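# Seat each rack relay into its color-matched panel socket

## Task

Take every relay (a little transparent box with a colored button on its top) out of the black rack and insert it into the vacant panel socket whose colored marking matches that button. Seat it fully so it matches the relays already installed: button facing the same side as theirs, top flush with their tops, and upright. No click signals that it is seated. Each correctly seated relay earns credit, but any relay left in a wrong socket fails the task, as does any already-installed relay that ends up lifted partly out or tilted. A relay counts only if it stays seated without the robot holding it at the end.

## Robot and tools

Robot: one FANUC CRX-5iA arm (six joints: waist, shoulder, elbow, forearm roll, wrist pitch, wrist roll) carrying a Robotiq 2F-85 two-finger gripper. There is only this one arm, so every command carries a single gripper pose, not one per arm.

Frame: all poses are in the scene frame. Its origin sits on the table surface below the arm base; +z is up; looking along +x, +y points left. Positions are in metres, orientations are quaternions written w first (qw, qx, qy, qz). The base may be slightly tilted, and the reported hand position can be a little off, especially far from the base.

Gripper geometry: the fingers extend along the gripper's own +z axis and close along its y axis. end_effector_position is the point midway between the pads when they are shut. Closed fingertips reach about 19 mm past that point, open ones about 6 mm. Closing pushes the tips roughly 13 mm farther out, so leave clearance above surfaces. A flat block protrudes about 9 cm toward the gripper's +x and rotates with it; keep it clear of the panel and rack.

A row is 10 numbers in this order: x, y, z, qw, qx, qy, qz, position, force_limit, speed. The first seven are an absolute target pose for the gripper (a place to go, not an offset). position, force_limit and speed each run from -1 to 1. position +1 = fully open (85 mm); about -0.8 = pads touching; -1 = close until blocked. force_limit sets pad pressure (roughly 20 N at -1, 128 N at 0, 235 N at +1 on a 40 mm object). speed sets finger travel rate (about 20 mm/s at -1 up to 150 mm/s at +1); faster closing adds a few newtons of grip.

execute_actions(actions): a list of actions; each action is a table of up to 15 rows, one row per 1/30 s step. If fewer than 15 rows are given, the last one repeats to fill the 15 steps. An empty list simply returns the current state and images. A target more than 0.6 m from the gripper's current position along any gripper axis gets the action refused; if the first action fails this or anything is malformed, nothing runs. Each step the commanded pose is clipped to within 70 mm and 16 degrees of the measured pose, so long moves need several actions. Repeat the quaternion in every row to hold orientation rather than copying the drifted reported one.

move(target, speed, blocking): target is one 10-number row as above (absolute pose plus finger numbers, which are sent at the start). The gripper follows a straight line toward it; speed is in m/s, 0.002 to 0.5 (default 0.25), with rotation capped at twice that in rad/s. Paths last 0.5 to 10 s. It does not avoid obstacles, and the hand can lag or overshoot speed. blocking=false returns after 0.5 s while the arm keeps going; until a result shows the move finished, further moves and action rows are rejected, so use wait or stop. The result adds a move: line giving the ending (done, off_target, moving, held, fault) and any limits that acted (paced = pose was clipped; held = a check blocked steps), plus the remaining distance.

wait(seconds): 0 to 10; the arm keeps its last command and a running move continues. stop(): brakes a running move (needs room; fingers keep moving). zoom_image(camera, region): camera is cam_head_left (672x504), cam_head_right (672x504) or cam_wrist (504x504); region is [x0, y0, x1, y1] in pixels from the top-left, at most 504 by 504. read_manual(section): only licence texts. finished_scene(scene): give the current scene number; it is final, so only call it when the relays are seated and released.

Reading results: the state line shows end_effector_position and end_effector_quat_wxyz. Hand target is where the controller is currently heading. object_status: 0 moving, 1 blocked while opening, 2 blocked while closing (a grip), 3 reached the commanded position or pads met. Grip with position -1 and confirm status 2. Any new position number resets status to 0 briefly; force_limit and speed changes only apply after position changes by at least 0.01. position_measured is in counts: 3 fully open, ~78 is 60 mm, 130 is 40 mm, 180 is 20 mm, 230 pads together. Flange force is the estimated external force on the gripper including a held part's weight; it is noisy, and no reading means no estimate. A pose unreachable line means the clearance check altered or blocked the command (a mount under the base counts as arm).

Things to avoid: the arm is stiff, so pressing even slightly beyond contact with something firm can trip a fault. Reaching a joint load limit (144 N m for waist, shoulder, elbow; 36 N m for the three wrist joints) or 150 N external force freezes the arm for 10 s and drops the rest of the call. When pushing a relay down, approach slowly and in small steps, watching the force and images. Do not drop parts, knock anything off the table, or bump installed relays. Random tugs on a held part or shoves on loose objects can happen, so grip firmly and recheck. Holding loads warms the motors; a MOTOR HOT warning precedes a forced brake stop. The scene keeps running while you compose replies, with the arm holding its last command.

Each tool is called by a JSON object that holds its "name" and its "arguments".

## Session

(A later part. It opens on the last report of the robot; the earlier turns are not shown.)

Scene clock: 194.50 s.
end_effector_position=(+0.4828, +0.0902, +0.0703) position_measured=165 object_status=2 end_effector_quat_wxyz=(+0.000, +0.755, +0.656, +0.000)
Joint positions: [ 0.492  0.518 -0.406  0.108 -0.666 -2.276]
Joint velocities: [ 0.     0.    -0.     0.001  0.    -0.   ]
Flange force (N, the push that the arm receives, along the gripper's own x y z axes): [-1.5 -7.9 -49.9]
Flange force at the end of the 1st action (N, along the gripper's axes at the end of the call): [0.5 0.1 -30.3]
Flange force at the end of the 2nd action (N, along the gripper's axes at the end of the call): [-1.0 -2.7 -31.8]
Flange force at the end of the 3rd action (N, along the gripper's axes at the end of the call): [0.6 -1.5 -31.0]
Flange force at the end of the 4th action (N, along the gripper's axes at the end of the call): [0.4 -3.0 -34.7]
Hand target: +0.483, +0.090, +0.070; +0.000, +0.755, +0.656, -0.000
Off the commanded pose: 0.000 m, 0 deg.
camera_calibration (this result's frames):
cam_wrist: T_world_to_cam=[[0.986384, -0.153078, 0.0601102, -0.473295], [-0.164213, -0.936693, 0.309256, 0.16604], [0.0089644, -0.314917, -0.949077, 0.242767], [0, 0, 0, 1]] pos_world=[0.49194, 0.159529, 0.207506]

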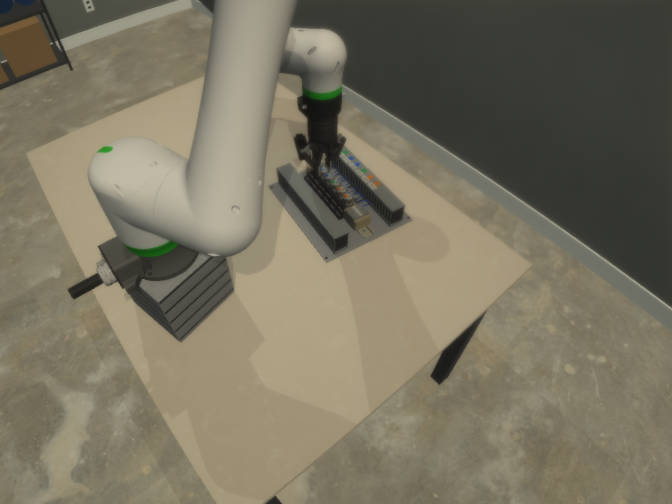

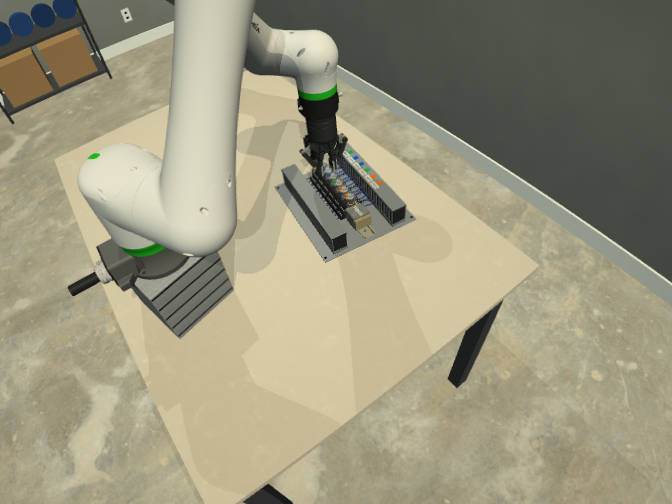

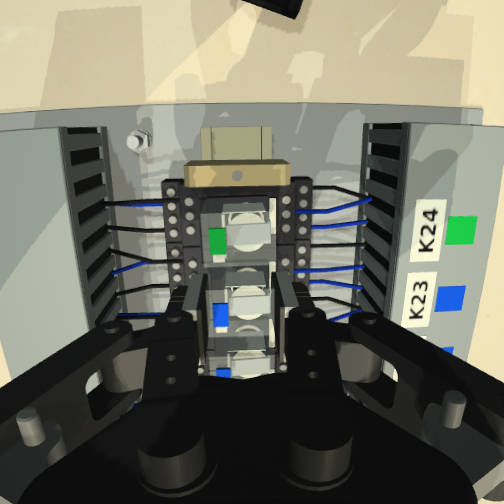

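{"name": "execute_actions", "arguments": {"actions": [[[0.4828,0.0902,0.0700,0,0.7547,0.6561,0,-1,-0.5,-0.5]],[[0.4828,0.0902,0.0701,0,0.7547,0.6561,0,0.1,-0.5,0]]]}}

{"name": "move", "arguments": {"target": [0.478,0.06,0.15,0,0.7547,0.6561,0,0.1,-0.5,0], "speed": 0.12}}

{"name": "zoom_image", "arguments": {"camera": "cam_head_right", "region": [290,140,400,230]}}

Scene clock: 200.90 s.
end_effector_position=(+0.4827, +0.0901, +0.0700) position_measured=117 object_status=0 end_effector_quat_wxyz=(-0.000, +0.755, +0.656, -0.000)
Joint positions: [ 0.492  0.519 -0.406  0.108 -0.666 -2.276]
Joint velocities: [-0.    -0.002  0.003 -0.     0.001  0.   ]
Flange force (N, the push that the arm receives, along the gripper's own x y z axes): [0.6 -1.1 0.6]
Flange force at the end of the 1st action (N, along the gripper's axes at the end of the call): [-1.1 -14.8 -83.0]
Hand target: +0.483, +0.090, +0.070; +0.000, +0.755, +0.656, +0.000
Off the commanded pose: 0.000 m, 0 deg.
camera_calibration (this result's frames):
cam_wrist: T_world_to_cam=[[0.986391, -0.153165, 0.0597745, -0.473103], [-0.164192, -0.936623, 0.309481, 0.165987], [0.00858429, -0.315084, -0.949025, 0.242585], [0, 0, 0, 1]] pos_world=[0.491836, 0.159439, 0.207129]

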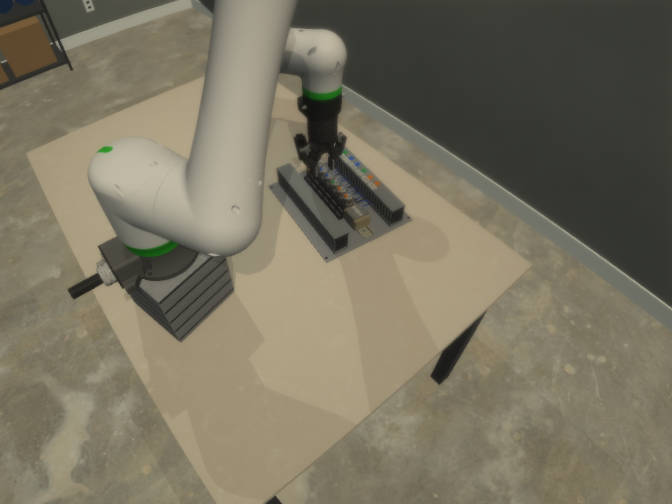

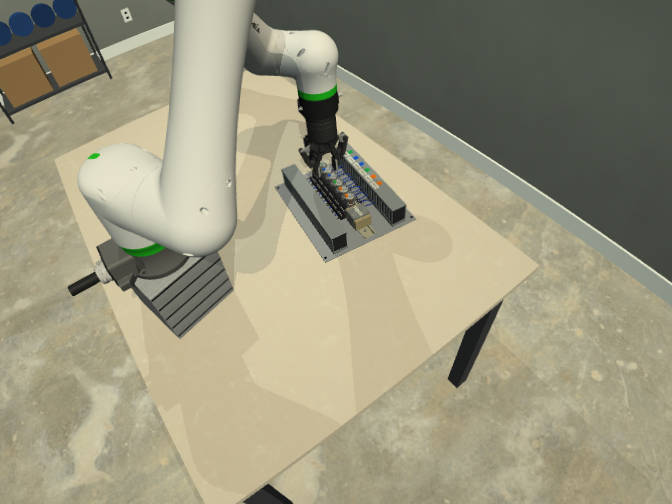

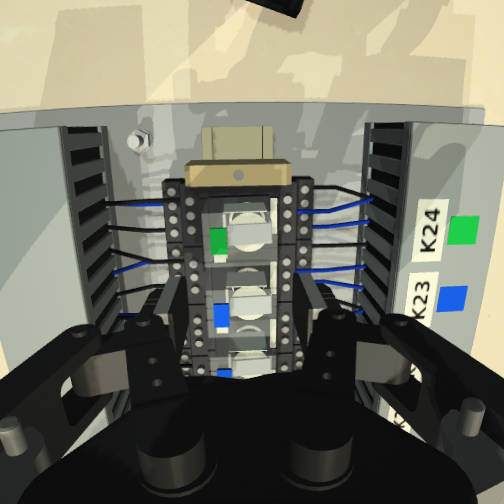

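Scene clock: 201.93 s.
end_effector_position=(+0.4779, +0.0602, +0.1498) position_measured=117 object_status=3 end_effector_quat_wxyz=(-0.000, +0.755, +0.656, -0.000)
Joint positions: [ 0.451  0.345 -0.401  0.09  -0.841 -2.209]
Joint velocities: [ 0.    -0.001  0.001  0.001 -0.    -0.   ]
Flange force (N, the push that the arm receives, along the gripper's own x y z axes): [0.5 1.8 -0.1]
Hand target: +0.478, +0.060, +0.150; -0.000, +0.755, +0.656, +0.000
Off the commanded pose: 0.000 m, 0 deg.
move: done
camera_calibration (this result's frames):
cam_wrist: T_world_to_cam=[[0.986414, -0.153009, 0.0597954, -0.477778], [-0.164046, -0.936788, 0.309058, 0.112457], [0.00872679, -0.314668, -0.949162, 0.308941], [0, 0, 0, 1]] pos_world=[0.487039, 0.129458, 0.287048]

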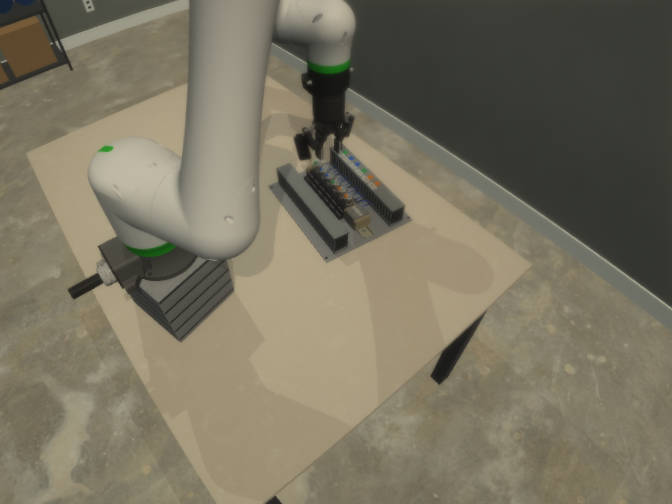

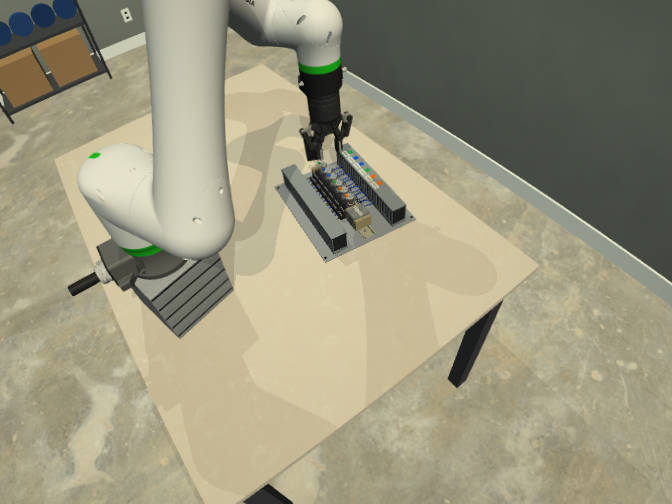

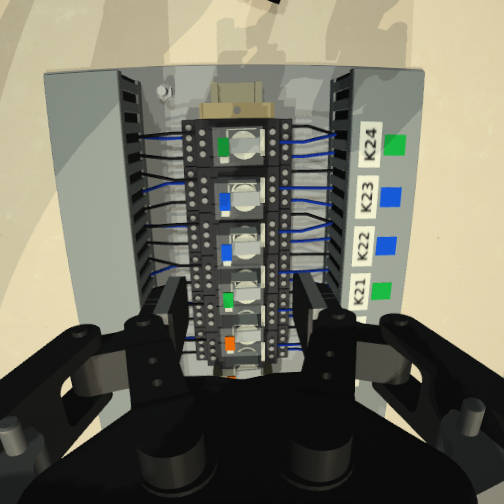

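Region (290, 140, 400, 230) of cam_head_right's 672x504 image, scaled by 4.582, with more detail than that image has; it fills the top 412 rows of this view, and the rest is white.

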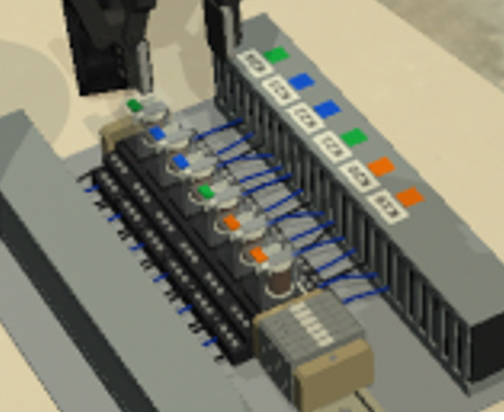

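{"name": "finished_scene", "arguments": {"scene": 2}}

The scene is finished: the task was done.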